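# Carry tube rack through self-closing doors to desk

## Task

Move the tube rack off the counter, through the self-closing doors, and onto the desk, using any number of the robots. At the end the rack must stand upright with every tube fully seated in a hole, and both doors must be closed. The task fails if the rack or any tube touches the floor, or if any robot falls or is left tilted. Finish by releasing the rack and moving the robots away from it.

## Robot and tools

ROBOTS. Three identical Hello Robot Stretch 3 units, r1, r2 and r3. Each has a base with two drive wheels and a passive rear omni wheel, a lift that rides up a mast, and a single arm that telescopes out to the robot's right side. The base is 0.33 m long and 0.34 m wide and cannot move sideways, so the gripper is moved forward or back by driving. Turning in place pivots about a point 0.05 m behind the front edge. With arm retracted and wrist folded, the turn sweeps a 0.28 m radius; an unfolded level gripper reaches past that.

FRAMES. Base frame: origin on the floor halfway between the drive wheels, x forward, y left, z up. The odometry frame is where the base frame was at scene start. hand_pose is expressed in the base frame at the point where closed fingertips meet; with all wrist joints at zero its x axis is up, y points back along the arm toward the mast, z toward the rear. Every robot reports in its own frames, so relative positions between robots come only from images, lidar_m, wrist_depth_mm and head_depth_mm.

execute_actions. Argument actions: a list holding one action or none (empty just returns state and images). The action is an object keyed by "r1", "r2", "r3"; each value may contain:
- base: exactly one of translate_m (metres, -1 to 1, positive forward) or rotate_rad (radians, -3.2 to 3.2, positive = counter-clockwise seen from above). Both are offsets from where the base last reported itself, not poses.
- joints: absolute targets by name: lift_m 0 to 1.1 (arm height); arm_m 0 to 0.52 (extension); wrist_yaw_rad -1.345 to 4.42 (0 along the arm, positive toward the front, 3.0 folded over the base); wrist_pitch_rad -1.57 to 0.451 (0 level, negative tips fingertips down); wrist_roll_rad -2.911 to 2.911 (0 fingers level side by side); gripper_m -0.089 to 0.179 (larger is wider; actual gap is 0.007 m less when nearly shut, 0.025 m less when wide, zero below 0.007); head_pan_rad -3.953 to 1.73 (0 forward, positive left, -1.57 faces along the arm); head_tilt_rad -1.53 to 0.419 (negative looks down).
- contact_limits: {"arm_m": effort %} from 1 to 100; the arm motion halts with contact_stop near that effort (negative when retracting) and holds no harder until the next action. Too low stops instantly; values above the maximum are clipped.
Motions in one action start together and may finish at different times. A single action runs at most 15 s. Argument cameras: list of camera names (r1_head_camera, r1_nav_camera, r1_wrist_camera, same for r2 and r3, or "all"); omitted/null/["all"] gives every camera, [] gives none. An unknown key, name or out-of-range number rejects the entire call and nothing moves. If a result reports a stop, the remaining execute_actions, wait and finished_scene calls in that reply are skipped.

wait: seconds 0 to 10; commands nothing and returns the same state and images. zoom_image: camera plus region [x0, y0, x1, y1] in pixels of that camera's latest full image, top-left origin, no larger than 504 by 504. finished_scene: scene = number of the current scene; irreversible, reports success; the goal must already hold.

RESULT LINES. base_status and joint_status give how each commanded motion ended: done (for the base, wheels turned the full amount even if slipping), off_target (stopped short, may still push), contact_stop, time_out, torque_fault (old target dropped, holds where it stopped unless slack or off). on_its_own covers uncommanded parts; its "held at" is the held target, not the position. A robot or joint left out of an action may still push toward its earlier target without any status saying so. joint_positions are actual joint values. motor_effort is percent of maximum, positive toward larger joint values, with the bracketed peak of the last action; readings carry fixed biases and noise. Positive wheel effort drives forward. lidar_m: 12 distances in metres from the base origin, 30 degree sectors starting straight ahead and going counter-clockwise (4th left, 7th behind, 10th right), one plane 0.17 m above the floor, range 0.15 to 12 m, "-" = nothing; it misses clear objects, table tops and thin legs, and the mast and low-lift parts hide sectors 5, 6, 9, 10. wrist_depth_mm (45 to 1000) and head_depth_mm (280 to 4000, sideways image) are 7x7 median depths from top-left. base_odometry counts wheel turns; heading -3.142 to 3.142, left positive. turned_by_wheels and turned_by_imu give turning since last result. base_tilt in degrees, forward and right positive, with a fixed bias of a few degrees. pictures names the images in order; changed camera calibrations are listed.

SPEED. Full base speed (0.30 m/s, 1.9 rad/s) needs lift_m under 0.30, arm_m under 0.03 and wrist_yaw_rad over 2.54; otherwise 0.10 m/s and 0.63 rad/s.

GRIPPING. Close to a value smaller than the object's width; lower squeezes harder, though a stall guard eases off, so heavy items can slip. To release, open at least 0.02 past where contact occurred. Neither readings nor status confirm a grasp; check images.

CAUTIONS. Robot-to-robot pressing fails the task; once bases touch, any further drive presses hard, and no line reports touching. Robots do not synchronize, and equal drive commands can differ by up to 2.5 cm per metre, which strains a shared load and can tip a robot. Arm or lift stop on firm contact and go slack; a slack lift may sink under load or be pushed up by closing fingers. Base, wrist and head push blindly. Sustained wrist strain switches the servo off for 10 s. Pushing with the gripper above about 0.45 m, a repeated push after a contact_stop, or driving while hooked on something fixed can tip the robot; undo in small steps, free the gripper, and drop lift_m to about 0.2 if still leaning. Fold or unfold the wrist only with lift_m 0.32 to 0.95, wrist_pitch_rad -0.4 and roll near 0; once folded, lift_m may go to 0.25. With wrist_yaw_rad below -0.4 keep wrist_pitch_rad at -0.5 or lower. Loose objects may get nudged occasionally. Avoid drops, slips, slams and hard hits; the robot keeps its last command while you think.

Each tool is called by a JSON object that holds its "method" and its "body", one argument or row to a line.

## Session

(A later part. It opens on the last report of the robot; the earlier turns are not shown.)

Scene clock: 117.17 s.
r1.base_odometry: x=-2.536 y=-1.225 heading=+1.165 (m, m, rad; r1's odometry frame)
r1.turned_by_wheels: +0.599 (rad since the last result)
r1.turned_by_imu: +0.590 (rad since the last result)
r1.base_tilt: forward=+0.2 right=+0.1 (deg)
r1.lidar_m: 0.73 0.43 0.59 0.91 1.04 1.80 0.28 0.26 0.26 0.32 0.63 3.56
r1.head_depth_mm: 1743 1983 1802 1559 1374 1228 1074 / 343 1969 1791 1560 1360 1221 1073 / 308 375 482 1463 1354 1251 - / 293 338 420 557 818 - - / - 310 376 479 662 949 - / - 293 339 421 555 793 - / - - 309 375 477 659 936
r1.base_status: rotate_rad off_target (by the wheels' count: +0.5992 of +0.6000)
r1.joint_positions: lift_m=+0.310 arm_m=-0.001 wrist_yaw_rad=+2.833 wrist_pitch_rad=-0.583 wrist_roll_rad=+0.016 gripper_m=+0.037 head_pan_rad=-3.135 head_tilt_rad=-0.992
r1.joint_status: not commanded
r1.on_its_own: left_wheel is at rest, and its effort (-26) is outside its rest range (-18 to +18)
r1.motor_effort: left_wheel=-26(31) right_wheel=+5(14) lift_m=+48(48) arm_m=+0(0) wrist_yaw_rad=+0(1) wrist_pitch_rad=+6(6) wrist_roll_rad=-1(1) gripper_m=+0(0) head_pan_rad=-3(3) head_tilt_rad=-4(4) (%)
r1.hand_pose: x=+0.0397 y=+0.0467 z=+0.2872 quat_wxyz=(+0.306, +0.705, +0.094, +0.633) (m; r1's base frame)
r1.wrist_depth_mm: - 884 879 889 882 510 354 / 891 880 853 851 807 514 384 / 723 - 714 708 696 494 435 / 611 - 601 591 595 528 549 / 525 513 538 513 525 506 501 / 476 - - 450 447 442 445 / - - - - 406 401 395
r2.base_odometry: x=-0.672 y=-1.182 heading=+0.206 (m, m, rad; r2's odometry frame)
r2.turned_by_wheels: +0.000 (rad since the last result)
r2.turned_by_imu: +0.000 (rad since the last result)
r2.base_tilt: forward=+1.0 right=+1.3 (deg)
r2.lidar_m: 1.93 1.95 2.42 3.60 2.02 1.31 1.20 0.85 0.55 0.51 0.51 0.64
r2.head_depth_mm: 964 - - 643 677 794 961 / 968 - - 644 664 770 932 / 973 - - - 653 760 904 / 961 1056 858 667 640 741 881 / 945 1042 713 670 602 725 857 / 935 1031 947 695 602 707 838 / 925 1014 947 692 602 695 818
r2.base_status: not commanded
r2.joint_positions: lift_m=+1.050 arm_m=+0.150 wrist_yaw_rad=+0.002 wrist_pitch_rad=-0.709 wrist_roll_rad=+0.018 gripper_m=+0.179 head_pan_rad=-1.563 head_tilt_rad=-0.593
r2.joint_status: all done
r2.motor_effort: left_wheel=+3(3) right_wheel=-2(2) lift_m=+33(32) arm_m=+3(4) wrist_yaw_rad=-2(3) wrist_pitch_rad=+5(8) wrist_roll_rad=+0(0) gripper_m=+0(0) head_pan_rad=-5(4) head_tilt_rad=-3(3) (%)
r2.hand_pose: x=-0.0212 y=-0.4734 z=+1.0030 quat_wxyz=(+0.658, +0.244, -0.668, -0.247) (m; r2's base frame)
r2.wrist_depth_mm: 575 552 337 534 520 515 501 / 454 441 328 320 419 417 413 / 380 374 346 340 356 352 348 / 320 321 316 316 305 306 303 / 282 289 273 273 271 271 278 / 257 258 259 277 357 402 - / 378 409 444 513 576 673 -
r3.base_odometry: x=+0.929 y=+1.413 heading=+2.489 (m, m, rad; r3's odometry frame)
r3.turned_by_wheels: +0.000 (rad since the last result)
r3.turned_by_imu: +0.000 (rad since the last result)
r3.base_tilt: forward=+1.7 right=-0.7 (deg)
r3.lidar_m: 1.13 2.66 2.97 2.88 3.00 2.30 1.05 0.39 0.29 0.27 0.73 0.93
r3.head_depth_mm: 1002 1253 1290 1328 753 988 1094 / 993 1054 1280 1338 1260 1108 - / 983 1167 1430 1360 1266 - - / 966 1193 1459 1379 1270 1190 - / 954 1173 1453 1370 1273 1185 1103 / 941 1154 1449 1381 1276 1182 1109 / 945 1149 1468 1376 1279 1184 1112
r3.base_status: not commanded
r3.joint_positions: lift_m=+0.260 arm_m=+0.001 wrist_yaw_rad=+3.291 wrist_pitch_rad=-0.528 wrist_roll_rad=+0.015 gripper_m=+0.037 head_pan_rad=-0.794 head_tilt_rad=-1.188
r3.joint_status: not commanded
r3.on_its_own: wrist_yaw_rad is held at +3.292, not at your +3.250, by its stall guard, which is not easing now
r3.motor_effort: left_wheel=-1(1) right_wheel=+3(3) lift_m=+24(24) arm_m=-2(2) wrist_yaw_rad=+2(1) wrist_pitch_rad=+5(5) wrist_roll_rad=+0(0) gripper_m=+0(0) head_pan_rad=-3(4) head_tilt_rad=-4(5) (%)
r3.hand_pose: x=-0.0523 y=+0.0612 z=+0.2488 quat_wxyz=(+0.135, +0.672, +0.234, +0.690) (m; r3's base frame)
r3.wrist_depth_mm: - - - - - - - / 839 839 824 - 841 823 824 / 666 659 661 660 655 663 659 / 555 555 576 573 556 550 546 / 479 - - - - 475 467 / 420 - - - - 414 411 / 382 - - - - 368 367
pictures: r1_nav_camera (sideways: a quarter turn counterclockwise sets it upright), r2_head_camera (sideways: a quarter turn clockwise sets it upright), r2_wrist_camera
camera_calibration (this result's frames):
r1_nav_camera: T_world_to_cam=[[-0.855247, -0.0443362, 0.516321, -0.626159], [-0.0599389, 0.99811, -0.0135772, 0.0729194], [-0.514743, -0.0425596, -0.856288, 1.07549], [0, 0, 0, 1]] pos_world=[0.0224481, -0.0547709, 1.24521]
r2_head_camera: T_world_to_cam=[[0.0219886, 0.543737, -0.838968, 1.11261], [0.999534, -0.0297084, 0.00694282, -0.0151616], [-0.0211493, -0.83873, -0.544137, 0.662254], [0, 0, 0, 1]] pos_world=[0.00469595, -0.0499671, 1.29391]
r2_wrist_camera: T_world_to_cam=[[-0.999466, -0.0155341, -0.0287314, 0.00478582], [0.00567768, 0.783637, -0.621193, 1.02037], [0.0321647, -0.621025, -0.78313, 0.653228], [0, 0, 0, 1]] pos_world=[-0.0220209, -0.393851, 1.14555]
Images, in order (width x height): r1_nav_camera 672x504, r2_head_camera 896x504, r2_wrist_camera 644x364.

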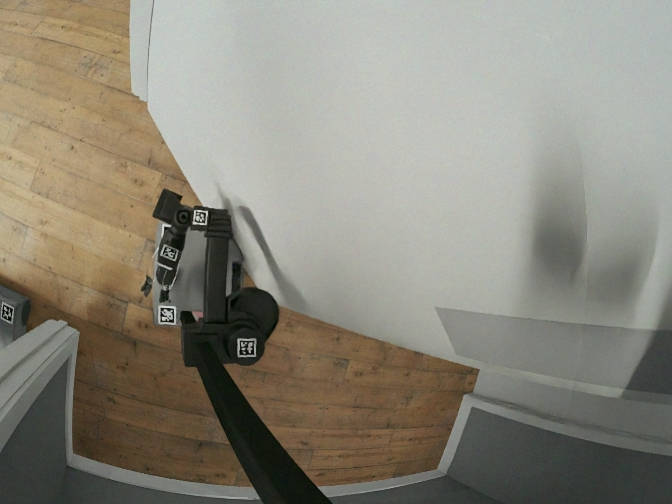

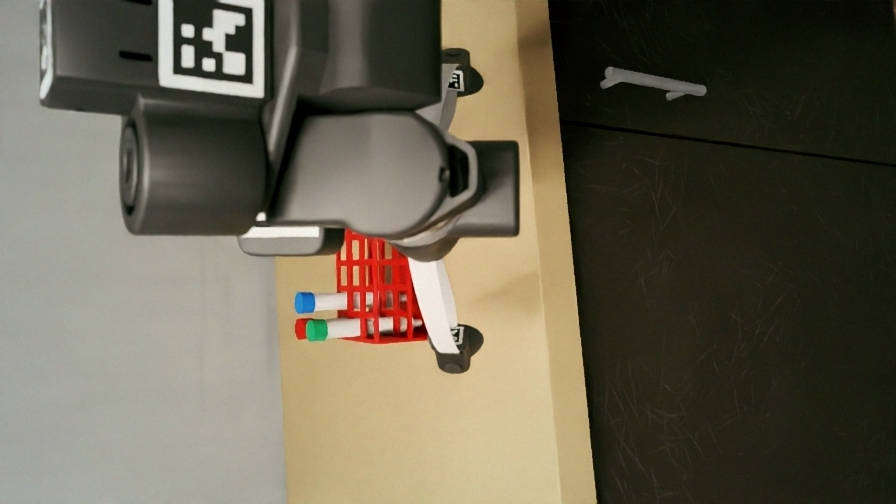

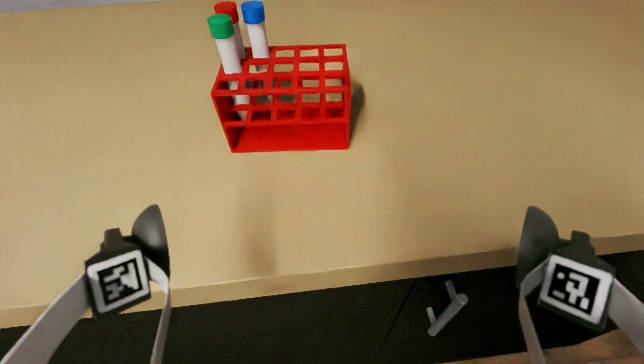

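{"method": "execute_actions", "body": {
  "actions": [
    {"r1":{"base":{"translate_m":-0.3}},"r2":{"base":{"translate_m":0.05},"joints":{"lift_m":1.0,"arm_m":0.25}},"r3":{"base":{"translate_m":0.36}}}
  ],
  "cameras": ["r1_nav_camera","r2_wrist_camera"]
}}

{"method": "execute_actions", "body": {
  "actions": [
    {"r1":{"base":{"rotate_rad":0.85}},"r3":{"base":{"rotate_rad":-1.59},"joints":{"head_pan_rad":0,"head_tilt_rad":-1.0}}}
  ],
  "cameras": ["r1_nav_camera","r3_nav_camera"]
}}

Scene clock: 129.47 s.
r1.base_odometry: x=-2.654 y=-1.501 heading=+1.165 (m, m, rad; r1's odometry frame)
r1.turned_by_wheels: +0.000 (rad since the last result)
r1.turned_by_imu: +0.002 (rad since the last result)
r1.base_tilt: forward=+0.2 right=+0.1 (deg)
r1.lidar_m: 0.81 0.70 0.98 0.98 1.13 1.67 1.71 0.24 0.24 0.25 0.37 3.84
r1.head_depth_mm: 1489 1733 1816 1560 1372 1230 1071 / 1547 1803 1793 1550 1362 1222 1077 / 1580 1860 1769 1528 1358 1252 - / 1622 1901 1766 1534 1346 - - / 1604 1900 1742 1511 1333 1219 - / 1652 1918 1718 1449 612 807 - / 1674 1865 333 389 479 616 775
r1.base_status: done
r1.joint_positions: lift_m=+0.310 arm_m=-0.001 wrist_yaw_rad=+2.833 wrist_pitch_rad=-0.583 wrist_roll_rad=+0.016 gripper_m=+0.037 head_pan_rad=-3.135 head_tilt_rad=-0.992
r1.joint_status: not commanded
r1.motor_effort: left_wheel=-12(28) right_wheel=+0(10) lift_m=+48(48) arm_m=+0(1) wrist_yaw_rad=-1(1) wrist_pitch_rad=+6(6) wrist_roll_rad=-1(1) gripper_m=-1(0) head_pan_rad=-2(3) head_tilt_rad=-3(4) (%)
r1.hand_pose: x=+0.0397 y=+0.0467 z=+0.2872 quat_wxyz=(+0.306, +0.705, +0.094, +0.633) (m; r1's base frame)
r1.wrist_depth_mm: - 982 - 977 987 946 687 / 880 872 882 859 857 844 664 / 718 - 697 695 685 686 629 / 600 - 602 589 600 584 579 / 524 517 539 513 534 514 500 / 477 - - 454 444 452 448 / - - - - 402 400 402
r2.base_odometry: x=-0.623 y=-1.172 heading=+0.206 (m, m, rad; r2's odometry frame)
r2.turned_by_wheels: +0.000 (rad since the last result)
r2.turned_by_imu: +0.000 (rad since the last result)
r2.base_tilt: forward=+1.1 right=+1.3 (deg)
r2.lidar_m: 1.88 1.90 2.36 3.61 2.09 1.37 1.25 0.83 0.54 0.50 0.50 0.63
r2.head_depth_mm: 993 1053 945 680 664 779 942 / 977 - - 643 656 764 913 / 965 1036 - 645 643 743 890 / 960 1042 685 655 601 731 871 / 942 1034 946 671 600 715 848 / 933 1025 952 693 601 698 826 / 919 1008 949 694 584 688 805
r2.base_status: done
r2.joint_positions: lift_m=+1.000 arm_m=+0.250 wrist_yaw_rad=+0.001 wrist_pitch_rad=-0.711 wrist_roll_rad=+0.018 gripper_m=+0.179 head_pan_rad=-1.563 head_tilt_rad=-0.593
r2.joint_status: all done
r2.motor_effort: left_wheel=+3(7) right_wheel=-1(2) lift_m=+15(28) arm_m=+2(3) wrist_yaw_rad=-2(2) wrist_pitch_rad=+6(6) wrist_roll_rad=+0(0) gripper_m=-1(1) head_pan_rad=-4(4) head_tilt_rad=-3(3) (%)
r2.hand_pose: x=-0.0213 y=-0.5732 z=+0.9538 quat_wxyz=(+0.657, +0.244, -0.668, -0.248) (m; r2's base frame)
r2.wrist_depth_mm: 446 435 392 404 407 402 393 / 359 351 323 218 238 333 323 / 296 294 244 226 221 279 275 / 254 252 242 237 235 240 239 / 224 227 219 219 215 214 214 / 202 192 195 193 192 189 - / 175 176 176 175 173 170 167
r3.base_odometry: x=+0.643 y=+1.632 heading=+2.489 (m, m, rad; r3's odometry frame)
r3.turned_by_wheels: +0.000 (rad since the last result)
r3.turned_by_imu: +0.003 (rad since the last result)
r3.base_tilt: forward=+1.8 right=-0.8 (deg)
r3.lidar_m: 1.15 2.28 2.98 2.88 2.99 2.66 1.06 0.45 0.52 0.95 0.68 0.63
r3.head_depth_mm: 788 1010 1406 1359 1260 1180 1092 / 742 943 1282 1369 1258 1193 - / 707 883 1178 1364 1263 - - / 674 834 1084 1364 1268 1191 - / 673 827 1053 1338 1266 1183 1094 / 633 770 1197 1370 1271 1187 1110 / 655 1012 1480 1388 1273 1187 1105
r3.base_status: done
r3.joint_positions: lift_m=+0.260 arm_m=+0.001 wrist_yaw_rad=+3.291 wrist_pitch_rad=-0.528 wrist_roll_rad=+0.015 gripper_m=+0.037 head_pan_rad=-0.794 head_tilt_rad=-1.188
r3.joint_status: not commanded
r3.on_its_own: wrist_yaw_rad is held at +3.292, not at your +3.250, by its stall guard, which is not easing now
r3.motor_effort: left_wheel=-2(8) right_wheel=+2(11) lift_m=+25(25) arm_m=-3(3) wrist_yaw_rad=+1(1) wrist_pitch_rad=+5(5) wrist_roll_rad=+0(0) gripper_m=+0(0) head_pan_rad=-3(4) head_tilt_rad=-5(5) (%)
r3.hand_pose: x=-0.0523 y=+0.0612 z=+0.2488 quat_wxyz=(+0.135, +0.672, +0.234, +0.690) (m; r3's base frame)
r3.wrist_depth_mm: - - - - - - - / 831 833 836 - 823 817 828 / 669 658 664 656 662 656 666 / 554 560 575 570 548 547 556 / 479 - - - - 470 471 / 421 - - - - 413 413 / 380 - - - - 365 367
pictures: r1_nav_camera (sideways: a quarter turn counterclockwise sets it upright), r2_wrist_camera
camera_calibration (this result's frames):
r1_nav_camera: T_world_to_cam=[[-0.855247, -0.0443358, 0.516321, -0.626159], [-0.0599384, 0.99811, -0.0135772, 0.0729194], [-0.514743, -0.0425593, -0.856288, 1.07549], [0, 0, 0, 1]] pos_world=[0.0224481, -0.054771, 1.24521]
r2_wrist_camera: T_world_to_cam=[[-0.999478, -0.0147104, -0.0287461, 0.002165], [0.00629773, 0.784316, -0.620329, 1.06756], [0.0316714, -0.620187, -0.783814, 0.55382], [0, 0, 0, 1]] pos_world=[-0.0220996, -0.493804, 1.0964]
Images, in order (width x height): r1_nav_camera 672x504, r2_wrist_camera 644x364.

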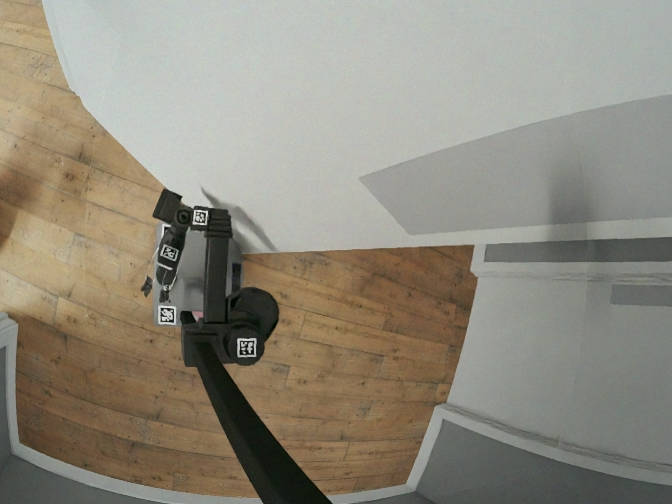

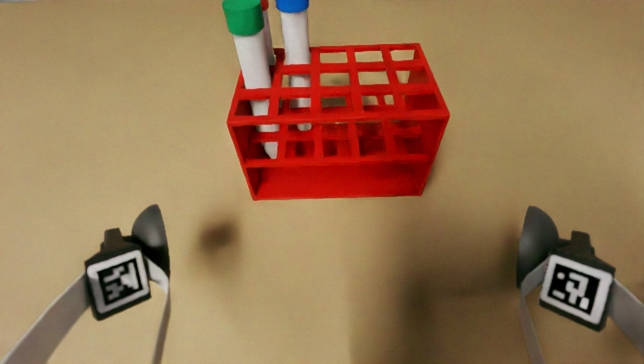

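Scene clock: 131.77 s.
r1.base_odometry: x=-2.654 y=-1.501 heading=+2.014 (m, m, rad; r1's odometry frame)
r1.turned_by_wheels: +0.850 (rad since the last result)
r1.turned_by_imu: +0.840 (rad since the last result)
r1.base_tilt: forward=+0.2 right=+0.1 (deg)
r1.lidar_m: 0.88 0.98 1.03 1.47 1.71 0.30 0.27 0.28 0.34 0.66 0.95 0.70
r1.head_depth_mm: - 300 364 1536 1375 1228 1068 / - 297 354 467 1339 1216 1074 / - 293 346 454 652 1233 - / - 293 340 441 624 - - / - 288 333 428 600 894 - / - 286 326 416 578 929 - / - - 319 405 557 889 1081
r1.base_status: done
r1.joint_positions: lift_m=+0.310 arm_m=-0.001 wrist_yaw_rad=+2.833 wrist_pitch_rad=-0.583 wrist_roll_rad=+0.016 gripper_m=+0.037 head_pan_rad=-3.135 head_tilt_rad=-0.992
r1.joint_status: not commanded
r1.on_its_own: left_wheel is at rest, and its effort (-19) is outside its rest range (-18 to +18)
r1.motor_effort: left_wheel=-19(27) right_wheel=+0(9) lift_m=+48(48) arm_m=+1(0) wrist_yaw_rad=+0(0) wrist_pitch_rad=+6(6) wrist_roll_rad=-1(0) gripper_m=+0(0) head_pan_rad=-3(3) head_tilt_rad=-4(4) (%)
r1.hand_pose: x=+0.0397 y=+0.0467 z=+0.2872 quat_wxyz=(+0.306, +0.705, +0.094, +0.633) (m; r1's base frame)
r1.wrist_depth_mm: - - - - - 885 753 / 864 865 854 879 870 821 778 / 721 - 716 694 700 705 670 / 608 - 602 598 586 590 583 / 523 525 542 521 524 506 508 / 473 - - 460 441 452 446 / - - - - 398 405 404
r2.base_odometry: x=-0.623 y=-1.172 heading=+0.206 (m, m, rad; r2's odometry frame)
r2.turned_by_wheels: +0.000 (rad since the last result)
r2.turned_by_imu: +0.000 (rad since the last result)
r2.base_tilt: forward=+1.1 right=+1.4 (deg)
r2.lidar_m: 1.88 1.90 2.36 3.62 2.09 1.36 1.25 0.83 0.54 0.50 0.50 0.63
r2.head_depth_mm: 996 1057 949 680 664 778 942 / 984 - - 645 652 758 917 / 968 1035 - 642 639 746 895 / 952 1045 684 654 600 734 871 / 947 1038 951 669 602 715 846 / 931 1027 950 692 603 700 824 / 922 1012 951 693 583 685 807
r2.base_status: not commanded
r2.joint_positions: lift_m=+1.000 arm_m=+0.250 wrist_yaw_rad=+0.001 wrist_pitch_rad=-0.711 wrist_roll_rad=+0.018 gripper_m=+0.179 head_pan_rad=-1.563 head_tilt_rad=-0.593
r2.joint_status: not commanded
r2.motor_effort: left_wheel=+3(3) right_wheel=-1(1) lift_m=+15(15) arm_m=+3(3) wrist_yaw_rad=-1(2) wrist_pitch_rad=+6(6) wrist_roll_rad=+0(0) gripper_m=+0(1) head_pan_rad=-6(5) head_tilt_rad=-3(2) (%)
r2.hand_pose: x=-0.0213 y=-0.5732 z=+0.9538 quat_wxyz=(+0.657, +0.244, -0.668, -0.248) (m; r2's base frame)
r2.wrist_depth_mm: 451 441 394 401 413 403 394 / 354 350 323 216 237 330 323 / 296 294 245 225 223 281 276 / 256 254 244 235 236 242 238 / 224 226 219 216 214 214 215 / 202 192 196 192 192 189 - / 174 177 175 174 173 171 167
r3.base_odometry: x=+0.643 y=+1.632 heading=+0.899 (m, m, rad; r3's odometry frame)
r3.turned_by_wheels: -1.590 (rad since the last result)
r3.turned_by_imu: -1.568 (rad since the last result)
r3.base_tilt: forward=+1.7 right=-0.8 (deg)
r3.lidar_m: 0.96 0.69 0.63 1.05 2.27 2.98 2.87 2.98 2.66 1.15 0.45 0.48
r3.head_depth_mm: 2340 2021 1734 1518 1346 1160 1100 / 2347 2025 1737 1522 1355 1209 1098 / 2372 2032 1747 1520 1354 1212 1097 / 2315 1232 1448 1455 1361 1217 1103 / 2417 1198 1439 1453 1352 1219 1102 / 1095 1206 1322 1465 1355 1217 1104 / 913 995 1090 1192 1290 1215 1103
r3.base_status: done
r3.joint_positions: lift_m=+0.260 arm_m=+0.001 wrist_yaw_rad=+3.291 wrist_pitch_rad=-0.528 wrist_roll_rad=+0.015 gripper_m=+0.037 head_pan_rad=-0.007 head_tilt_rad=-1.001
r3.joint_status: all done
r3.on_its_own: wrist_yaw_rad is held at +3.292, not at your +3.250, by its stall guard, which is not easing now
r3.motor_effort: left_wheel=+4(13) right_wheel=-5(10) lift_m=+24(24) arm_m=-3(4) wrist_yaw_rad=+1(2) wrist_pitch_rad=+5(5) wrist_roll_rad=+0(0) gripper_m=+0(0) head_pan_rad=+4(53) head_tilt_rad=+1(17) (%)
r3.hand_pose: x=-0.0523 y=+0.0612 z=+0.2488 quat_wxyz=(+0.135, +0.672, +0.234, +0.690) (m; r3's base frame)
r3.wrist_depth_mm: - - - - - 777 534 / 830 822 838 - 836 722 574 / 662 657 668 647 654 649 612 / 556 552 569 571 555 552 555 / 476 - - - - 469 473 / 415 - - - - 415 414 / 381 - - - - 368 369
pictures: r1_nav_camera (sideways: a quarter turn counterclockwise sets it upright), r3_nav_camera (sideways: a quarter turn counterclockwise sets it upright)
camera_calibration (this result's frames):
r1_nav_camera: T_world_to_cam=[[-0.855247, -0.044336, 0.516321, -0.626159], [-0.0599387, 0.99811, -0.0135772, 0.0729194], [-0.514743, -0.0425594, -0.856288, 1.07549], [0, 0, 0, 1]] pos_world=[0.0224481, -0.0547709, 1.24521]
r3_nav_camera: T_world_to_cam=[[0.86961, -0.0489713, 0.491305, -0.600265], [-0.0267552, -0.998281, -0.052148, 0.120701], [0.493014, 0.0322034, -0.869425, 1.08123], [0, 0, 0, 1]] pos_world=[-0.00783446, 0.0562784, 1.24125]
Images, in order (width x height): r1_nav_camera 672x504, r3_nav_camera 672x504.

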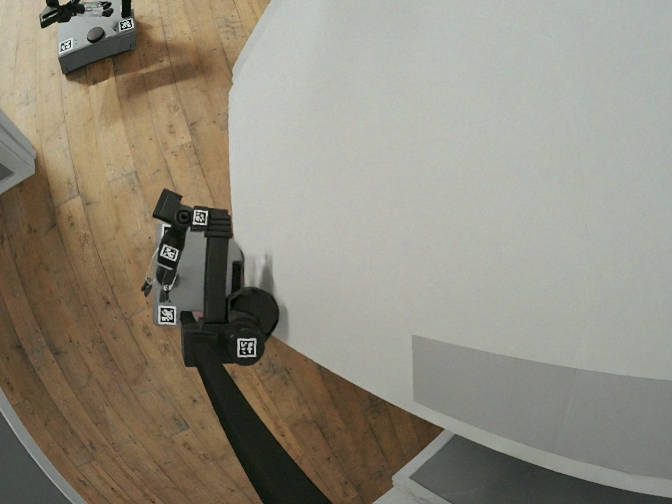

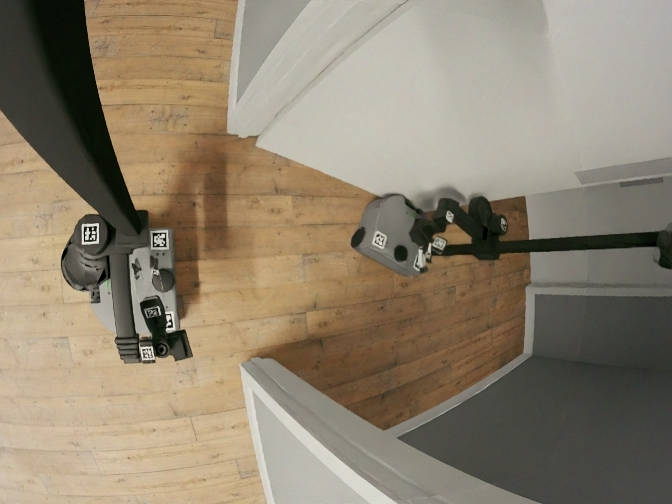

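{"method": "execute_actions", "body": {
  "actions": [
    {"r1":{"base":{"translate_m":-0.2}},"r2":{"joints":{"arm_m":0.35}},"r3":{"base":{"rotate_rad":-0.25}}}
  ],
  "cameras": ["r1_nav_camera","r2_wrist_camera"]
}}

{"method": "execute_actions", "body": {
  "actions": [
    {"r2":{"joints":{"gripper_m":0.085}},"r3":{"base":{"translate_m":0.5}}}
  ],
  "cameras": ["r3_nav_camera","r2_wrist_camera"]
}}

Scene clock: 143.47 s.
r1.base_odometry: x=-2.568 y=-1.681 heading=+2.014 (m, m, rad; r1's odometry frame)
r1.turned_by_wheels: +0.000 (rad since the last result)
r1.turned_by_imu: +0.002 (rad since the last result)
r1.base_tilt: forward=+0.2 right=+0.1 (deg)
r1.lidar_m: 1.01 1.16 1.22 1.64 1.58 0.35 0.27 0.27 0.29 0.42 1.06 0.88
r1.head_depth_mm: 1151 1404 1726 1565 1378 1235 1070 / 289 334 1647 1543 1366 1227 1073 / - 313 392 542 1333 1251 - / - 302 365 480 693 - - / - 294 344 442 613 894 - / - 287 324 408 552 834 - / - - 307 380 502 739 1051
r1.base_status: done
r1.joint_positions: lift_m=+0.310 arm_m=-0.001 wrist_yaw_rad=+2.833 wrist_pitch_rad=-0.583 wrist_roll_rad=+0.016 gripper_m=+0.037 head_pan_rad=-3.135 head_tilt_rad=-0.992
r1.joint_status: not commanded
r1.motor_effort: left_wheel=-10(23) right_wheel=-2(13) lift_m=+48(48) arm_m=+1(1) wrist_yaw_rad=-1(0) wrist_pitch_rad=+5(6) wrist_roll_rad=-1(1) gripper_m=-1(0) head_pan_rad=-3(2) head_tilt_rad=-4(4) (%)
r1.hand_pose: x=+0.0397 y=+0.0467 z=+0.2872 quat_wxyz=(+0.306, +0.705, +0.094, +0.633) (m; r1's base frame)
r1.wrist_depth_mm: - - - - - - 871 / 844 854 859 868 840 861 818 / 735 - 710 683 685 688 685 / 606 - 597 583 587 587 586 / 521 527 539 513 535 505 504 / 477 - - 447 448 446 455 / - - - - 409 401 404
r2.base_odometry: x=-0.623 y=-1.172 heading=+0.206 (m, m, rad; r2's odometry frame)
r2.turned_by_wheels: +0.000 (rad since the last result)
r2.turned_by_imu: +0.000 (rad since the last result)
r2.base_tilt: forward=+1.1 right=+1.3 (deg)
r2.lidar_m: 1.88 1.90 2.37 3.62 2.09 1.37 1.25 0.83 0.54 0.50 0.50 0.63
r2.head_depth_mm: 992 - 924 692 662 778 948 / 972 - 858 694 655 763 919 / 964 - - 696 643 746 895 / 956 1030 681 692 602 729 869 / 947 1034 972 693 601 715 849 / 934 1020 952 694 602 701 827 / 919 1008 956 696 581 683 809
r2.base_status: not commanded
r2.joint_positions: lift_m=+1.000 arm_m=+0.350 wrist_yaw_rad=+0.001 wrist_pitch_rad=-0.711 wrist_roll_rad=+0.018 gripper_m=+0.179 head_pan_rad=-1.563 head_tilt_rad=-0.593
r2.joint_status: all done
r2.motor_effort: left_wheel=+3(3) right_wheel=-1(1) lift_m=+15(15) arm_m=+3(3) wrist_yaw_rad=-2(2) wrist_pitch_rad=+6(6) wrist_roll_rad=+0(0) gripper_m=+0(0) head_pan_rad=-5(4) head_tilt_rad=-2(3) (%)
r2.hand_pose: x=-0.0213 y=-0.6732 z=+0.9538 quat_wxyz=(+0.657, +0.244, -0.668, -0.248) (m; r2's base frame)
r2.wrist_depth_mm: 447 438 426 421 411 400 399 / 355 349 123 330 331 328 325 / 297 285 125 266 280 277 275 / 254 252 138 151 161 239 238 / 221 227 134 136 130 148 215 / 202 187 146 158 157 135 - / 176 176 172 171 170 170 167
r3.base_odometry: x=+0.643 y=+1.632 heading=+0.649 (m, m, rad; r3's odometry frame)
r3.turned_by_wheels: -0.250 (rad since the last result)
r3.turned_by_imu: -0.245 (rad since the last result)
r3.base_tilt: forward=+1.6 right=-0.8 (deg)
r3.lidar_m: 1.91 0.99 0.64 0.63 2.19 2.54 2.87 2.88 2.66 2.16 0.57 0.45
r3.head_depth_mm: 1708 1815 1750 1482 885 1173 1099 / 2112 2018 1728 1524 1344 1195 1103 / 2401 2034 1738 1517 1344 1213 1099 / 2403 2050 1752 1517 1354 1211 1101 / 2399 2054 1753 1520 1354 1215 1107 / 2366 2068 1761 1530 1349 1219 1104 / 2344 2016 1454 1455 1368 1224 1107
r3.base_status: done
r3.joint_positions: lift_m=+0.260 arm_m=+0.001 wrist_yaw_rad=+3.291 wrist_pitch_rad=-0.528 wrist_roll_rad=+0.015 gripper_m=+0.037 head_pan_rad=-0.007 head_tilt_rad=-1.001
r3.joint_status: not commanded
r3.on_its_own: wrist_yaw_rad is held at +3.292, not at your +3.250, by its stall guard, which is not easing now
r3.motor_effort: left_wheel=+4(11) right_wheel=-3(13) lift_m=+24(24) arm_m=-3(3) wrist_yaw_rad=+2(1) wrist_pitch_rad=+5(5) wrist_roll_rad=+0(0) gripper_m=+0(0) head_pan_rad=+5(4) head_tilt_rad=+0(1) (%)
r3.hand_pose: x=-0.0523 y=+0.0612 z=+0.2488 quat_wxyz=(+0.135, +0.672, +0.234, +0.690) (m; r3's base frame)
r3.wrist_depth_mm: - - - - 819 612 586 / 832 834 833 - 753 667 661 / 671 664 666 647 666 666 660 / 562 558 571 567 552 556 553 / 480 - - - - 480 473 / 416 - - - - 414 412 / 381 - - - - 367 368
pictures: r1_nav_camera (sideways: a quarter turn counterclockwise sets it upright), r2_wrist_camera
camera_calibration (this result's frames):
r1_nav_camera: T_world_to_cam=[[-0.855247, -0.044336, 0.51632, -0.626159], [-0.0599387, 0.99811, -0.0135772, 0.0729194], [-0.514743, -0.0425594, -0.856288, 1.07549], [0, 0, 0, 1]] pos_world=[0.0224481, -0.0547709, 1.24521]
r2_wrist_camera: T_world_to_cam=[[-0.99948, -0.0145926, -0.0287462, 0.000752376], [0.00639018, 0.784317, -0.620328, 1.14599], [0.0315983, -0.620189, -0.783816, 0.491805], [0, 0, 0, 1]] pos_world=[-0.0221113, -0.593797, 1.0964]
Images, in order (width x height): r1_nav_camera 672x504, r2_wrist_camera 644x364.

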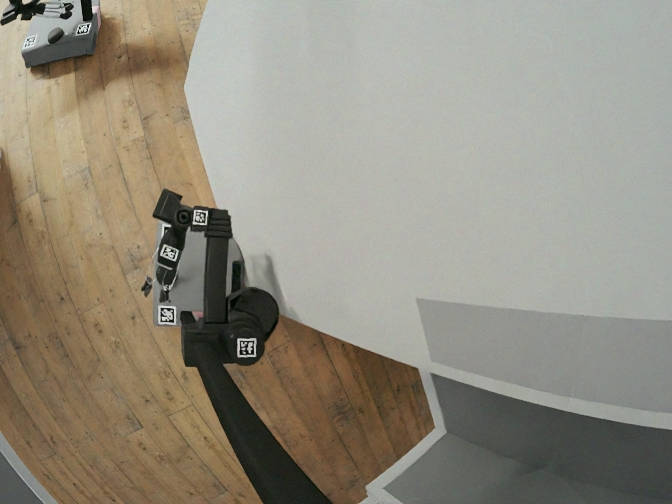

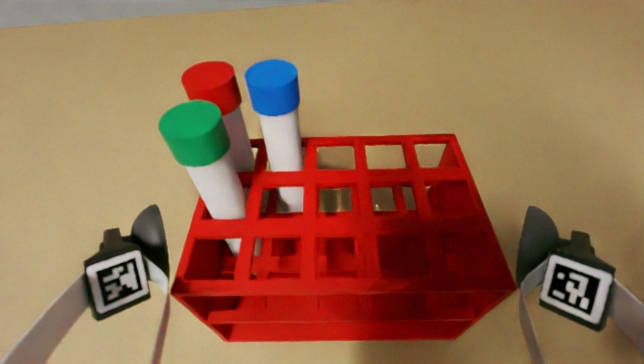

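Scene clock: 146.80 s.
r1.base_odometry: x=-2.568 y=-1.681 heading=+2.014 (m, m, rad; r1's odometry frame)
r1.turned_by_wheels: +0.000 (rad since the last result)
r1.turned_by_imu: +0.001 (rad since the last result)
r1.base_tilt: forward=+0.2 right=+0.2 (deg)
r1.lidar_m: 1.01 1.16 1.22 1.64 1.58 0.35 0.27 0.27 0.29 0.42 0.63 0.63
r1.head_depth_mm: 1148 1394 1722 1567 1372 1232 1068 / 289 334 1657 1543 1366 1219 1073 / - 313 392 542 1329 1251 - / - 302 366 480 690 - - / - 294 344 442 614 897 - / - 287 324 408 553 835 - / - - 307 380 502 734 1047
r1.base_status: not commanded
r1.joint_positions: lift_m=+0.310 arm_m=-0.001 wrist_yaw_rad=+2.833 wrist_pitch_rad=-0.583 wrist_roll_rad=+0.016 gripper_m=+0.037 head_pan_rad=-3.135 head_tilt_rad=-0.992
r1.joint_status: not commanded
r1.motor_effort: left_wheel=-11(10) right_wheel=-3(3) lift_m=+48(48) arm_m=+0(0) wrist_yaw_rad=+0(1) wrist_pitch_rad=+6(6) wrist_roll_rad=+0(1) gripper_m=-1(0) head_pan_rad=-3(2) head_tilt_rad=-4(4) (%)
r1.hand_pose: x=+0.0397 y=+0.0467 z=+0.2872 quat_wxyz=(+0.306, +0.705, +0.094, +0.633) (m; r1's base frame)
r1.wrist_depth_mm: - - - - - - 878 / 836 878 870 844 844 839 849 / 729 - 719 717 696 693 688 / 608 - 591 583 591 589 569 / 529 522 545 524 525 514 515 / 479 - - 451 444 445 446 / - - - - 401 404 403
r2.base_odometry: x=-0.623 y=-1.172 heading=+0.206 (m, m, rad; r2's odometry frame)
r2.turned_by_wheels: +0.000 (rad since the last result)
r2.turned_by_imu: +0.000 (rad since the last result)
r2.base_tilt: forward=+1.2 right=+1.2 (deg)
r2.lidar_m: 1.88 1.90 2.37 3.61 2.10 1.36 1.25 0.83 0.54 0.50 0.50 0.63
r2.head_depth_mm: 992 - 924 691 663 778 945 / 979 - 856 693 653 763 915 / 968 - - 695 642 747 893 / 956 1035 711 696 601 731 869 / 945 1035 949 693 603 718 846 / 930 1022 952 695 600 699 825 / 924 1006 950 696 582 688 806
r2.base_status: not commanded
r2.joint_positions: lift_m=+1.000 arm_m=+0.350 wrist_yaw_rad=+0.001 wrist_pitch_rad=-0.711 wrist_roll_rad=+0.018 gripper_m=+0.086 head_pan_rad=-1.563 head_tilt_rad=-0.593
r2.joint_status: all done
r2.motor_effort: left_wheel=+3(3) right_wheel=-1(1) lift_m=+15(15) arm_m=+3(3) wrist_yaw_rad=-1(2) wrist_pitch_rad=+6(6) wrist_roll_rad=+0(0) gripper_m=-22(100) head_pan_rad=-5(5) head_tilt_rad=-3(3) (%)
r2.hand_pose: x=-0.0214 y=-0.6731 z=+0.9537 quat_wxyz=(+0.657, +0.245, -0.668, -0.248) (m; r2's base frame)
r2.wrist_depth_mm: 448 432 433 421 416 404 397 / 357 350 129 325 334 329 325 / 296 291 136 174 173 277 274 / 253 253 144 150 152 240 237 / 222 225 140 169 130 136 209 / 198 - 182 181 181 182 189 / 182 176 176 174 173 171 170
r3.base_odometry: x=+1.041 y=+1.934 heading=+0.650 (m, m, rad; r3's odometry frame)
r3.turned_by_wheels: +0.000 (rad since the last result)
r3.turned_by_imu: +0.003 (rad since the last result)
r3.base_tilt: forward=+1.8 right=-0.7 (deg)
r3.lidar_m: 1.65 0.65 0.65 0.64 0.64 2.70 3.36 3.36 0.25 0.25 0.82 0.95
r3.head_depth_mm: 1472 1579 1651 1511 1340 1211 1100 / 1824 1925 1746 1524 1345 1215 1099 / 2106 2046 1733 1512 1347 1212 1099 / 2052 2037 1740 1529 1356 1212 1104 / 2008 2035 1744 1521 1354 1212 1109 / 2035 2055 1736 1534 1353 1215 1105 / 1997 2064 1749 1527 1256 1201 1108
r3.base_status: done
r3.joint_positions: lift_m=+0.260 arm_m=+0.001 wrist_yaw_rad=+3.291 wrist_pitch_rad=-0.528 wrist_roll_rad=+0.015 gripper_m=+0.037 head_pan_rad=-0.007 head_tilt_rad=-1.000
r3.joint_status: not commanded
r3.on_its_own: wrist_yaw_rad is held at +3.292, not at your +3.250, by its stall guard, which is not easing now
r3.motor_effort: left_wheel=+3(14) right_wheel=-3(7) lift_m=+24(24) arm_m=-2(3) wrist_yaw_rad=+1(2) wrist_pitch_rad=+5(5) wrist_roll_rad=+0(0) gripper_m=+0(0) head_pan_rad=+5(4) head_tilt_rad=+0(1) (%)
r3.hand_pose: x=-0.0523 y=+0.0612 z=+0.2488 quat_wxyz=(+0.135, +0.672, +0.234, +0.690) (m; r3's base frame)
r3.wrist_depth_mm: - - 681 - 667 683 664 / 837 845 756 - 744 761 521 / 665 672 662 649 657 654 559 / 555 560 566 570 555 552 548 / 480 - - - - 469 473 / 421 - - - - 415 413 / 379 - - - - 371 368
pictures: r2_wrist_camera, r3_nav_camera (sideways: a quarter turn counterclockwise sets it upright)
camera_calibration (this result's frames):
r2_wrist_camera: T_world_to_cam=[[-0.999483, -0.0144141, -0.0287523, 0.000847253], [0.00651417, 0.784706, -0.619834, 1.14564], [0.0314965, -0.6197, -0.784206, 0.492472], [0, 0, 0, 1]] pos_world=[-0.0221272, -0.593795, 1.09633]
r3_nav_camera: T_world_to_cam=[[0.869332, -0.0487606, 0.491818, -0.600931], [-0.0264847, -0.998287, -0.0521596, 0.120714], [0.493519, 0.0323184, -0.869135, 1.08085], [0, 0, 0, 1]] pos_world=[-0.00781224, 0.0562748, 1.24125]
Images, in order (width x height): r2_wrist_camera 644x364, r3_nav_camera 672x504.

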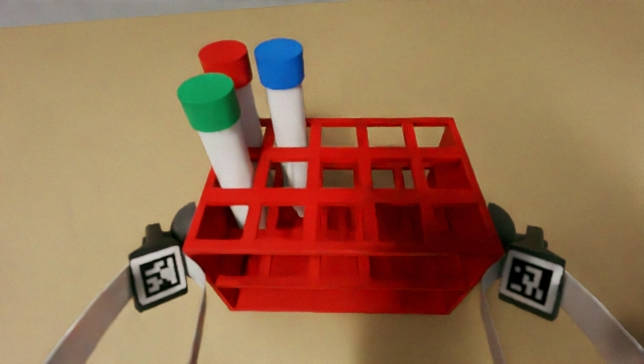

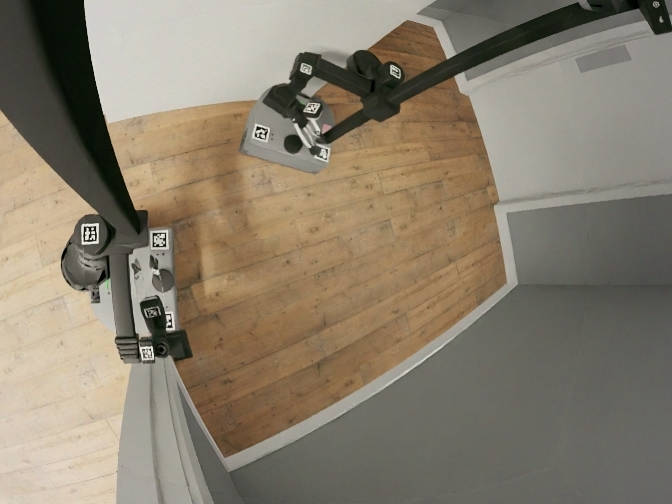

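{"method": "execute_actions", "body": {
  "actions": [
    {"r2":{"joints":{"gripper_m":0.17}},"r3":{"base":{"translate_m":0.4}},"r1":{"base":{"translate_m":-0.04}}}
  ],
  "cameras": []
}}

{"method": "execute_actions", "body": {
  "actions": [
    {"r2":{"joints":{"arm_m":0.385,"lift_m":0.995}},"r3":{"base":{"rotate_rad":0.27}}}
  ],
  "cameras": ["r2_wrist_camera"]
}}

{"method": "execute_actions", "body": {
  "actions": [
    {"r2":{"joints":{"gripper_m":0.085}},"r3":{"base":{"translate_m":0.7}}}
  ],
  "cameras": ["r3_nav_camera","r2_wrist_camera"]
}}

Scene clock: 161.07 s.
r1.base_odometry: x=-2.551 y=-1.717 heading=+2.014 (m, m, rad; r1's odometry frame)
r1.turned_by_wheels: +0.000 (rad since the last result)
r1.turned_by_imu: +0.003 (rad since the last result)
r1.base_tilt: forward=+0.1 right=+0.1 (deg)
r1.lidar_m: 0.40 1.19 1.26 1.63 1.55 1.22 0.27 0.27 0.28 0.39 3.95 0.92
r1.head_depth_mm: 1086 1337 1706 1556 1375 1233 1071 / 302 1234 1589 1559 1360 1225 1072 / 285 323 406 1457 1359 1255 - / - 304 373 490 709 - - / - 295 346 447 620 894 - / - 287 325 409 551 823 - / - - 305 377 493 719 1044
r1.base_status: done
r1.joint_positions: lift_m=+0.310 arm_m=-0.001 wrist_yaw_rad=+2.833 wrist_pitch_rad=-0.583 wrist_roll_rad=+0.016 gripper_m=+0.037 head_pan_rad=-3.135 head_tilt_rad=-0.992
r1.joint_status: not commanded
r1.motor_effort: left_wheel=-10(19) right_wheel=-1(9) lift_m=+48(48) arm_m=+0(1) wrist_yaw_rad=+0(0) wrist_pitch_rad=+6(6) wrist_roll_rad=-1(1) gripper_m=+0(0) head_pan_rad=-3(3) head_tilt_rad=-4(4) (%)
r1.hand_pose: x=+0.0397 y=+0.0467 z=+0.2872 quat_wxyz=(+0.306, +0.705, +0.094, +0.633) (m; r1's base frame)
r1.wrist_depth_mm: - - - - - - 879 / 870 842 855 876 840 831 830 / 723 - 707 701 683 678 682 / 607 - 605 583 585 591 573 / 531 519 544 511 519 507 504 / 471 - - 463 444 453 442 / - - - - 402 406 379
r2.base_odometry: x=-0.623 y=-1.172 heading=+0.206 (m, m, rad; r2's odometry frame)
r2.turned_by_wheels: +0.000 (rad since the last result)
r2.turned_by_imu: +0.000 (rad since the last result)
r2.base_tilt: forward=+1.1 right=+1.4 (deg)
r2.lidar_m: 1.88 1.90 2.36 3.61 2.09 1.37 1.25 0.83 0.55 0.50 0.50 0.63
r2.head_depth_mm: 990 - 920 689 662 778 946 / 977 - 855 692 655 765 915 / 967 - - 692 643 746 891 / 957 1035 711 693 600 729 872 / 946 1038 950 693 599 715 846 / 933 1023 950 694 601 700 825 / 925 1009 953 698 583 684 810
r2.base_status: not commanded
r2.joint_positions: lift_m=+1.000 arm_m=+0.350 wrist_yaw_rad=+0.001 wrist_pitch_rad=-0.711 wrist_roll_rad=+0.018 gripper_m=+0.170 head_pan_rad=-1.563 head_tilt_rad=-0.593
r2.joint_status: all done
r2.motor_effort: left_wheel=+3(3) right_wheel=-2(2) lift_m=+15(15) arm_m=+3(3) wrist_yaw_rad=-2(2) wrist_pitch_rad=+6(6) wrist_roll_rad=+0(0) gripper_m=+0(96) head_pan_rad=-5(5) head_tilt_rad=-3(3) (%)
r2.hand_pose: x=-0.0214 y=-0.6730 z=+0.9536 quat_wxyz=(+0.657, +0.245, -0.668, -0.248) (m; r2's base frame)
r2.wrist_depth_mm: 445 436 426 418 409 402 395 / 360 354 130 329 334 328 322 / 299 291 136 175 174 277 276 / 254 250 144 150 154 241 237 / 224 226 140 169 131 142 210 / 199 - 182 183 180 182 191 / 177 177 176 174 172 171 167
r3.base_odometry: x=+1.360 y=+2.176 heading=+0.650 (m, m, rad; r3's odometry frame)
r3.turned_by_wheels: +0.000 (rad since the last result)
r3.turned_by_imu: +0.005 (rad since the last result)
r3.base_tilt: forward=+1.7 right=-0.8 (deg)
r3.lidar_m: 1.45 1.85 0.59 0.49 0.75 0.87 3.76 0.48 0.55 0.72 0.72 0.83
r3.head_depth_mm: 1297 1394 1499 1489 1347 1207 1099 / 1601 1767 1701 1519 1351 1211 1097 / 1729 1941 1747 1518 1356 1213 1104 / 1684 1943 1735 1530 1351 1211 1103 / 1649 1901 1748 1521 1359 1215 1105 / 1677 1925 1742 1540 1355 1216 1103 / 1637 1907 1757 1539 1357 1222 1107
r3.base_status: done
r3.joint_positions: lift_m=+0.260 arm_m=+0.001 wrist_yaw_rad=+3.291 wrist_pitch_rad=-0.528 wrist_roll_rad=+0.015 gripper_m=+0.037 head_pan_rad=-0.007 head_tilt_rad=-1.000
r3.joint_status: not commanded
r3.on_its_own: wrist_yaw_rad is held at +3.292, not at your +3.250, by its stall guard, which is not easing now
r3.motor_effort: left_wheel=+3(13) right_wheel=-3(7) lift_m=+25(24) arm_m=-3(3) wrist_yaw_rad=+1(1) wrist_pitch_rad=+5(5) wrist_roll_rad=+0(0) gripper_m=+0(0) head_pan_rad=+4(3) head_tilt_rad=+1(0) (%)
r3.hand_pose: x=-0.0523 y=+0.0612 z=+0.2488 quat_wxyz=(+0.135, +0.672, +0.234, +0.690) (m; r3's base frame)
r3.wrist_depth_mm: 728 717 731 - 627 593 - / 792 765 793 - 553 515 807 / 668 661 664 640 615 555 656 / 554 553 574 571 554 550 549 / 478 - - - - 473 472 / 417 - - - - 416 416 / 381 - - - - 370 370
pictures: none
No camera images: the call's "cameras" was empty. Leave "cameras" out to get every camera's image.

Scene clock: 162.37 s.
r1.base_odometry: x=-2.551 y=-1.717 heading=+2.014 (m, m, rad; r1's odometry frame)
r1.turned_by_wheels: +0.000 (rad since the last result)
r1.turned_by_imu: +0.000 (rad since the last result)
r1.base_tilt: forward=+0.2 right=+0.1 (deg)
r1.lidar_m: 0.43 1.19 1.26 1.63 1.55 1.22 0.27 0.27 0.28 0.39 3.94 0.44
r1.head_depth_mm: 1084 1342 1696 1558 1373 1224 1070 / 302 1227 1600 1541 1362 1224 1075 / 285 323 405 1456 1355 1253 - / - 304 373 490 711 - - / - 295 347 446 618 897 - / - 287 325 409 549 823 - / - - 306 377 494 717 1039
r1.base_status: not commanded
r1.joint_positions: lift_m=+0.310 arm_m=-0.001 wrist_yaw_rad=+2.833 wrist_pitch_rad=-0.583 wrist_roll_rad=+0.016 gripper_m=+0.037 head_pan_rad=-3.135 head_tilt_rad=-0.992
r1.joint_status: not commanded
r1.motor_effort: left_wheel=-10(10) right_wheel=-1(2) lift_m=+48(48) arm_m=+0(0) wrist_yaw_rad=-1(0) wrist_pitch_rad=+6(6) wrist_roll_rad=+0(1) gripper_m=+0(1) head_pan_rad=-2(3) head_tilt_rad=-4(5) (%)
r1.hand_pose: x=+0.0397 y=+0.0467 z=+0.2872 quat_wxyz=(+0.306, +0.705, +0.094, +0.633) (m; r1's base frame)
r1.wrist_depth_mm: - - - - - - 910 / 878 869 875 849 850 829 809 / 717 - 715 694 689 667 686 / 598 - 587 612 589 588 570 / 519 527 544 514 513 499 511 / 472 - - 459 445 451 448 / - - - - 400 404 394
r2.base_odometry: x=-0.623 y=-1.172 heading=+0.206 (m, m, rad; r2's odometry frame)
r2.turned_by_wheels: +0.000 (rad since the last result)
r2.turned_by_imu: +0.000 (rad since the last result)
r2.base_tilt: forward=+1.0 right=+1.3 (deg)
r2.lidar_m: 1.88 1.90 2.36 3.62 2.10 1.37 1.25 0.83 0.54 0.50 0.50 0.63
r2.head_depth_mm: 997 - 899 691 665 779 943 / 976 - 899 691 654 762 920 / 964 - - 693 640 748 893 / 957 1037 730 696 600 730 867 / 945 1037 947 694 602 714 847 / 932 1018 949 694 603 701 826 / 925 1011 952 696 582 686 809
r2.base_status: not commanded
r2.joint_positions: lift_m=+0.995 arm_m=+0.385 wrist_yaw_rad=+0.001 wrist_pitch_rad=-0.712 wrist_roll_rad=+0.018 gripper_m=+0.170 head_pan_rad=-1.563 head_tilt_rad=-0.593
r2.joint_status: all done
r2.motor_effort: left_wheel=+3(3) right_wheel=-1(2) lift_m=+15(16) arm_m=+2(2) wrist_yaw_rad=-1(1) wrist_pitch_rad=+6(6) wrist_roll_rad=+0(0) gripper_m=+0(0) head_pan_rad=-5(3) head_tilt_rad=-4(3) (%)
r2.hand_pose: x=-0.0214 y=-0.7080 z=+0.9486 quat_wxyz=(+0.657, +0.245, -0.668, -0.248) (m; r2's base frame)
r2.wrist_depth_mm: 429 421 414 409 401 393 388 / 346 343 120 315 326 319 314 / 288 280 118 166 266 269 266 / 248 245 136 148 146 227 230 / 216 221 140 159 155 136 204 / 193 - 148 150 165 146 185 / - 171 169 169 168 166 162
r3.base_odometry: x=+1.360 y=+2.176 heading=+0.920 (m, m, rad; r3's odometry frame)
r3.turned_by_wheels: +0.270 (rad since the last result)
r3.turned_by_imu: +0.267 (rad since the last result)
r3.base_tilt: forward=+1.7 right=-0.8 (deg)
r3.lidar_m: 1.76 1.92 0.49 0.75 0.78 3.49 0.49 0.48 0.68 0.72 0.75 1.03
r3.head_depth_mm: 1626 1895 1733 1518 1341 1209 1100 / 1624 1892 1736 1511 1352 1207 1099 / 1684 1917 1736 1518 1353 1214 1103 / 1721 1952 1745 1529 1352 1212 1103 / 1743 1953 1724 1529 1349 1213 1101 / 1734 1947 1749 1523 1348 1222 1105 / 1747 1949 1764 1523 1358 1140 1112
r3.base_status: done
r3.joint_positions: lift_m=+0.260 arm_m=+0.001 wrist_yaw_rad=+3.291 wrist_pitch_rad=-0.528 wrist_roll_rad=+0.015 gripper_m=+0.037 head_pan_rad=-0.007 head_tilt_rad=-1.000
r3.joint_status: not commanded
r3.on_its_own: wrist_yaw_rad is held at +3.292, not at your +3.250, by its stall guard, which is not easing now
r3.motor_effort: left_wheel=-3(11) right_wheel=+5(13) lift_m=+24(24) arm_m=-3(3) wrist_yaw_rad=+1(1) wrist_pitch_rad=+5(5) wrist_roll_rad=+0(0) gripper_m=+0(0) head_pan_rad=+3(5) head_tilt_rad=+1(0) (%)
r3.hand_pose: x=-0.0523 y=+0.0612 z=+0.2488 quat_wxyz=(+0.135, +0.672, +0.234, +0.690) (m; r3's base frame)
r3.wrist_depth_mm: - - 816 - 747 625 663 / 839 838 832 - 741 511 469 / 675 664 663 656 639 553 473 / 560 552 573 573 555 551 521 / 478 - - - - 468 471 / 417 - - - - 416 415 / 380 - - - - 369 368
pictures: r2_wrist_camera
camera_calibration (this result's frames):
r2_wrist_camera: T_world_to_cam=[[-0.999483, -0.014406, -0.0287589, 0.000211432], [0.006514, 0.784916, -0.619568, 1.1698], [0.0314988, -0.619435, -0.784416, 0.467264], [0, 0, 0, 1]] pos_world=[-0.0221271, -0.628756, 1.09131]
Images, in order (width x height): r2_wrist_camera 644x364.

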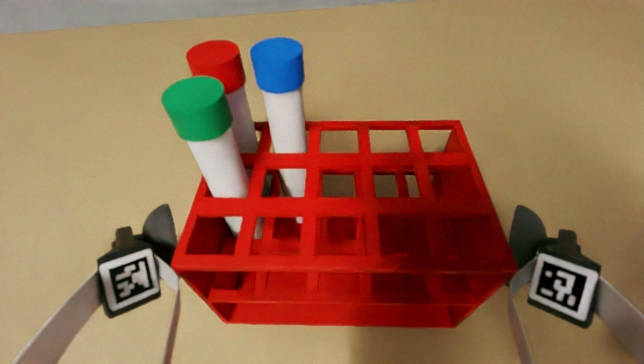

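Scene clock: 166.50 s.
r1.base_odometry: x=-2.551 y=-1.717 heading=+2.014 (m, m, rad; r1's odometry frame)
r1.turned_by_wheels: +0.000 (rad since the last result)
r1.turned_by_imu: +0.001 (rad since the last result)
r1.base_tilt: forward=+0.2 right=+0.2 (deg)
r1.lidar_m: 1.04 1.20 0.64 0.50 1.55 1.22 0.27 0.27 0.28 0.39 3.94 0.92
r1.head_depth_mm: 1088 1342 1705 1557 1372 1231 1069 / 302 1237 1598 1552 1363 1226 1076 / 285 322 406 1457 1348 1255 - / - 304 373 491 712 - - / - 295 346 446 619 896 - / - 287 326 409 550 824 - / - - 305 377 495 716 1040
r1.base_status: not commanded
r1.joint_positions: lift_m=+0.310 arm_m=-0.001 wrist_yaw_rad=+2.833 wrist_pitch_rad=-0.583 wrist_roll_rad=+0.016 gripper_m=+0.037 head_pan_rad=-3.135 head_tilt_rad=-0.992
r1.joint_status: not commanded
r1.motor_effort: left_wheel=-10(10) right_wheel=-1(2) lift_m=+48(48) arm_m=+0(1) wrist_yaw_rad=+0(0) wrist_pitch_rad=+6(6) wrist_roll_rad=-1(1) gripper_m=-1(1) head_pan_rad=-3(3) head_tilt_rad=-4(4) (%)
r1.hand_pose: x=+0.0397 y=+0.0467 z=+0.2872 quat_wxyz=(+0.306, +0.705, +0.094, +0.633) (m; r1's base frame)
r1.wrist_depth_mm: - - - 620 692 - 920 / 864 843 877 562 582 858 838 / 720 - 707 601 592 695 686 / 614 - 601 589 582 589 589 / 527 527 544 519 529 511 510 / 477 - - 455 438 448 446 / - - - - 406 406 404
r2.base_odometry: x=-0.623 y=-1.172 heading=+0.206 (m, m, rad; r2's odometry frame)
r2.turned_by_wheels: +0.000 (rad since the last result)
r2.turned_by_imu: +0.000 (rad since the last result)
r2.base_tilt: forward=+1.1 right=+1.3 (deg)
r2.lidar_m: 1.89 1.90 2.37 3.63 2.09 1.36 1.25 0.83 0.54 0.50 0.51 0.63
r2.head_depth_mm: 994 - 897 692 665 778 941 / 979 - 904 690 652 764 920 / 965 - - 693 640 746 889 / 956 1037 739 695 601 730 869 / 943 1039 947 694 602 717 849 / 936 1018 946 694 603 701 827 / 924 1009 953 694 583 683 803
r2.base_status: not commanded
r2.joint_positions: lift_m=+0.995 arm_m=+0.385 wrist_yaw_rad=+0.001 wrist_pitch_rad=-0.711 wrist_roll_rad=+0.018 gripper_m=+0.086 head_pan_rad=-1.563 head_tilt_rad=-0.593
r2.joint_status: all done
r2.motor_effort: left_wheel=+3(3) right_wheel=-2(1) lift_m=+15(15) arm_m=+3(3) wrist_yaw_rad=-2(1) wrist_pitch_rad=+6(6) wrist_roll_rad=+0(0) gripper_m=-22(100) head_pan_rad=-5(4) head_tilt_rad=-3(3) (%)
r2.hand_pose: x=-0.0214 y=-0.7080 z=+0.9486 quat_wxyz=(+0.657, +0.245, -0.668, -0.248) (m; r2's base frame)
r2.wrist_depth_mm: 430 420 415 407 405 394 383 / 345 340 124 320 326 323 312 / 289 285 136 158 165 270 269 / 246 243 141 146 146 227 232 / 216 220 131 164 161 136 204 / 192 195 177 179 167 177 184 / 177 172 171 168 168 166 166
r3.base_odometry: x=+1.784 y=+2.733 heading=+0.919 (m, m, rad; r3's odometry frame)
r3.turned_by_wheels: +0.000 (rad since the last result)
r3.turned_by_imu: +0.004 (rad since the last result)
r3.base_tilt: forward=+1.8 right=-0.7 (deg)
r3.lidar_m: 1.05 1.19 1.42 1.37 0.64 0.64 1.18 1.01 0.75 0.73 0.76 1.05
r3.head_depth_mm: 964 1139 1376 1525 1341 1211 1097 / 964 1140 1389 1521 1348 1207 1098 / 1053 1211 1474 1533 1358 1213 1101 / 1055 1235 1510 1522 1354 1213 1103 / 1060 1250 1527 1520 1352 1218 1105 / 1068 1256 1545 1531 1353 1218 1106 / 1070 1273 1552 1522 1356 1217 1102
r3.base_status: done
r3.joint_positions: lift_m=+0.260 arm_m=+0.001 wrist_yaw_rad=+3.291 wrist_pitch_rad=-0.528 wrist_roll_rad=+0.015 gripper_m=+0.037 head_pan_rad=-0.007 head_tilt_rad=-1.000
r3.joint_status: not commanded
r3.on_its_own: wrist_yaw_rad is held at +3.292, not at your +3.250, by its stall guard, which is not easing now
r3.motor_effort: left_wheel=-4(10) right_wheel=+6(14) lift_m=+24(25) arm_m=-3(3) wrist_yaw_rad=+2(1) wrist_pitch_rad=+5(5) wrist_roll_rad=+0(0) gripper_m=+0(0) head_pan_rad=+3(6) head_tilt_rad=+1(0) (%)
r3.hand_pose: x=-0.0523 y=+0.0612 z=+0.2488 quat_wxyz=(+0.135, +0.672, +0.234, +0.690) (m; r3's base frame)
r3.wrist_depth_mm: 841 639 633 - - - - / 782 523 603 - 810 822 821 / 664 600 616 649 655 658 655 / 565 558 575 564 553 554 548 / 475 - - - - 475 474 / 418 - - - - 414 413 / 381 - - - - 367 367
pictures: r2_wrist_camera, r3_nav_camera (sideways: a quarter turn counterclockwise sets it upright)
camera_calibration (this result's frames):
r2_wrist_camera: T_world_to_cam=[[-0.999483, -0.0144062, -0.0287563, 0.000208201], [0.00651631, 0.784835, -0.619671, 1.16989], [0.031496, -0.619538, -0.784335, 0.467112], [0, 0, 0, 1]] pos_world=[-0.0221274, -0.62877, 1.09132]
r3_nav_camera: T_world_to_cam=[[0.869258, -0.048654, 0.491959, -0.601115], [-0.0263545, -0.998291, -0.0521629, 0.120718], [0.493656, 0.0323776, -0.869054, 1.08074], [0, 0, 0, 1]] pos_world=[-0.00780922, 0.056273, 1.24124]
Images, in order (width x height): r2_wrist_camera 644x364, r3_nav_camera 672x504.

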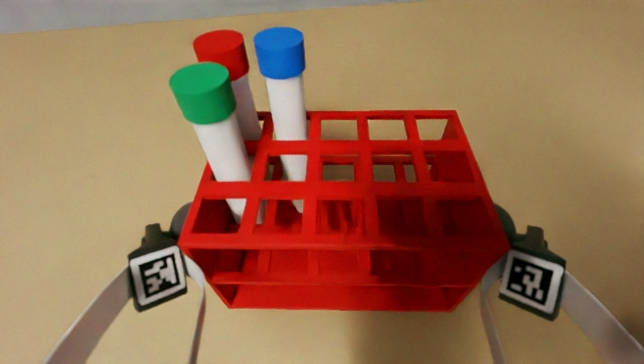

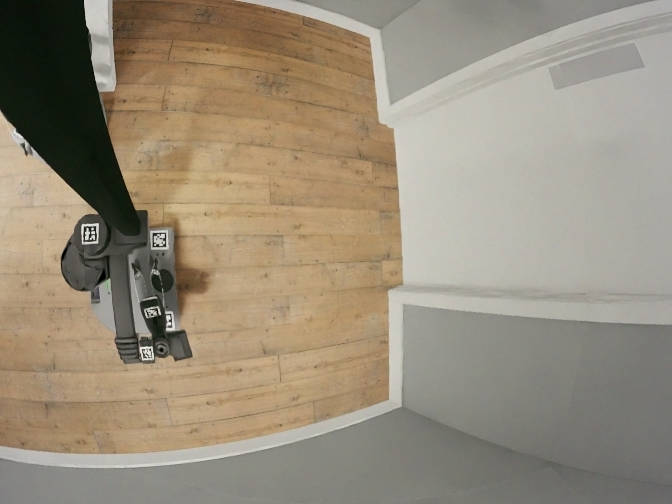

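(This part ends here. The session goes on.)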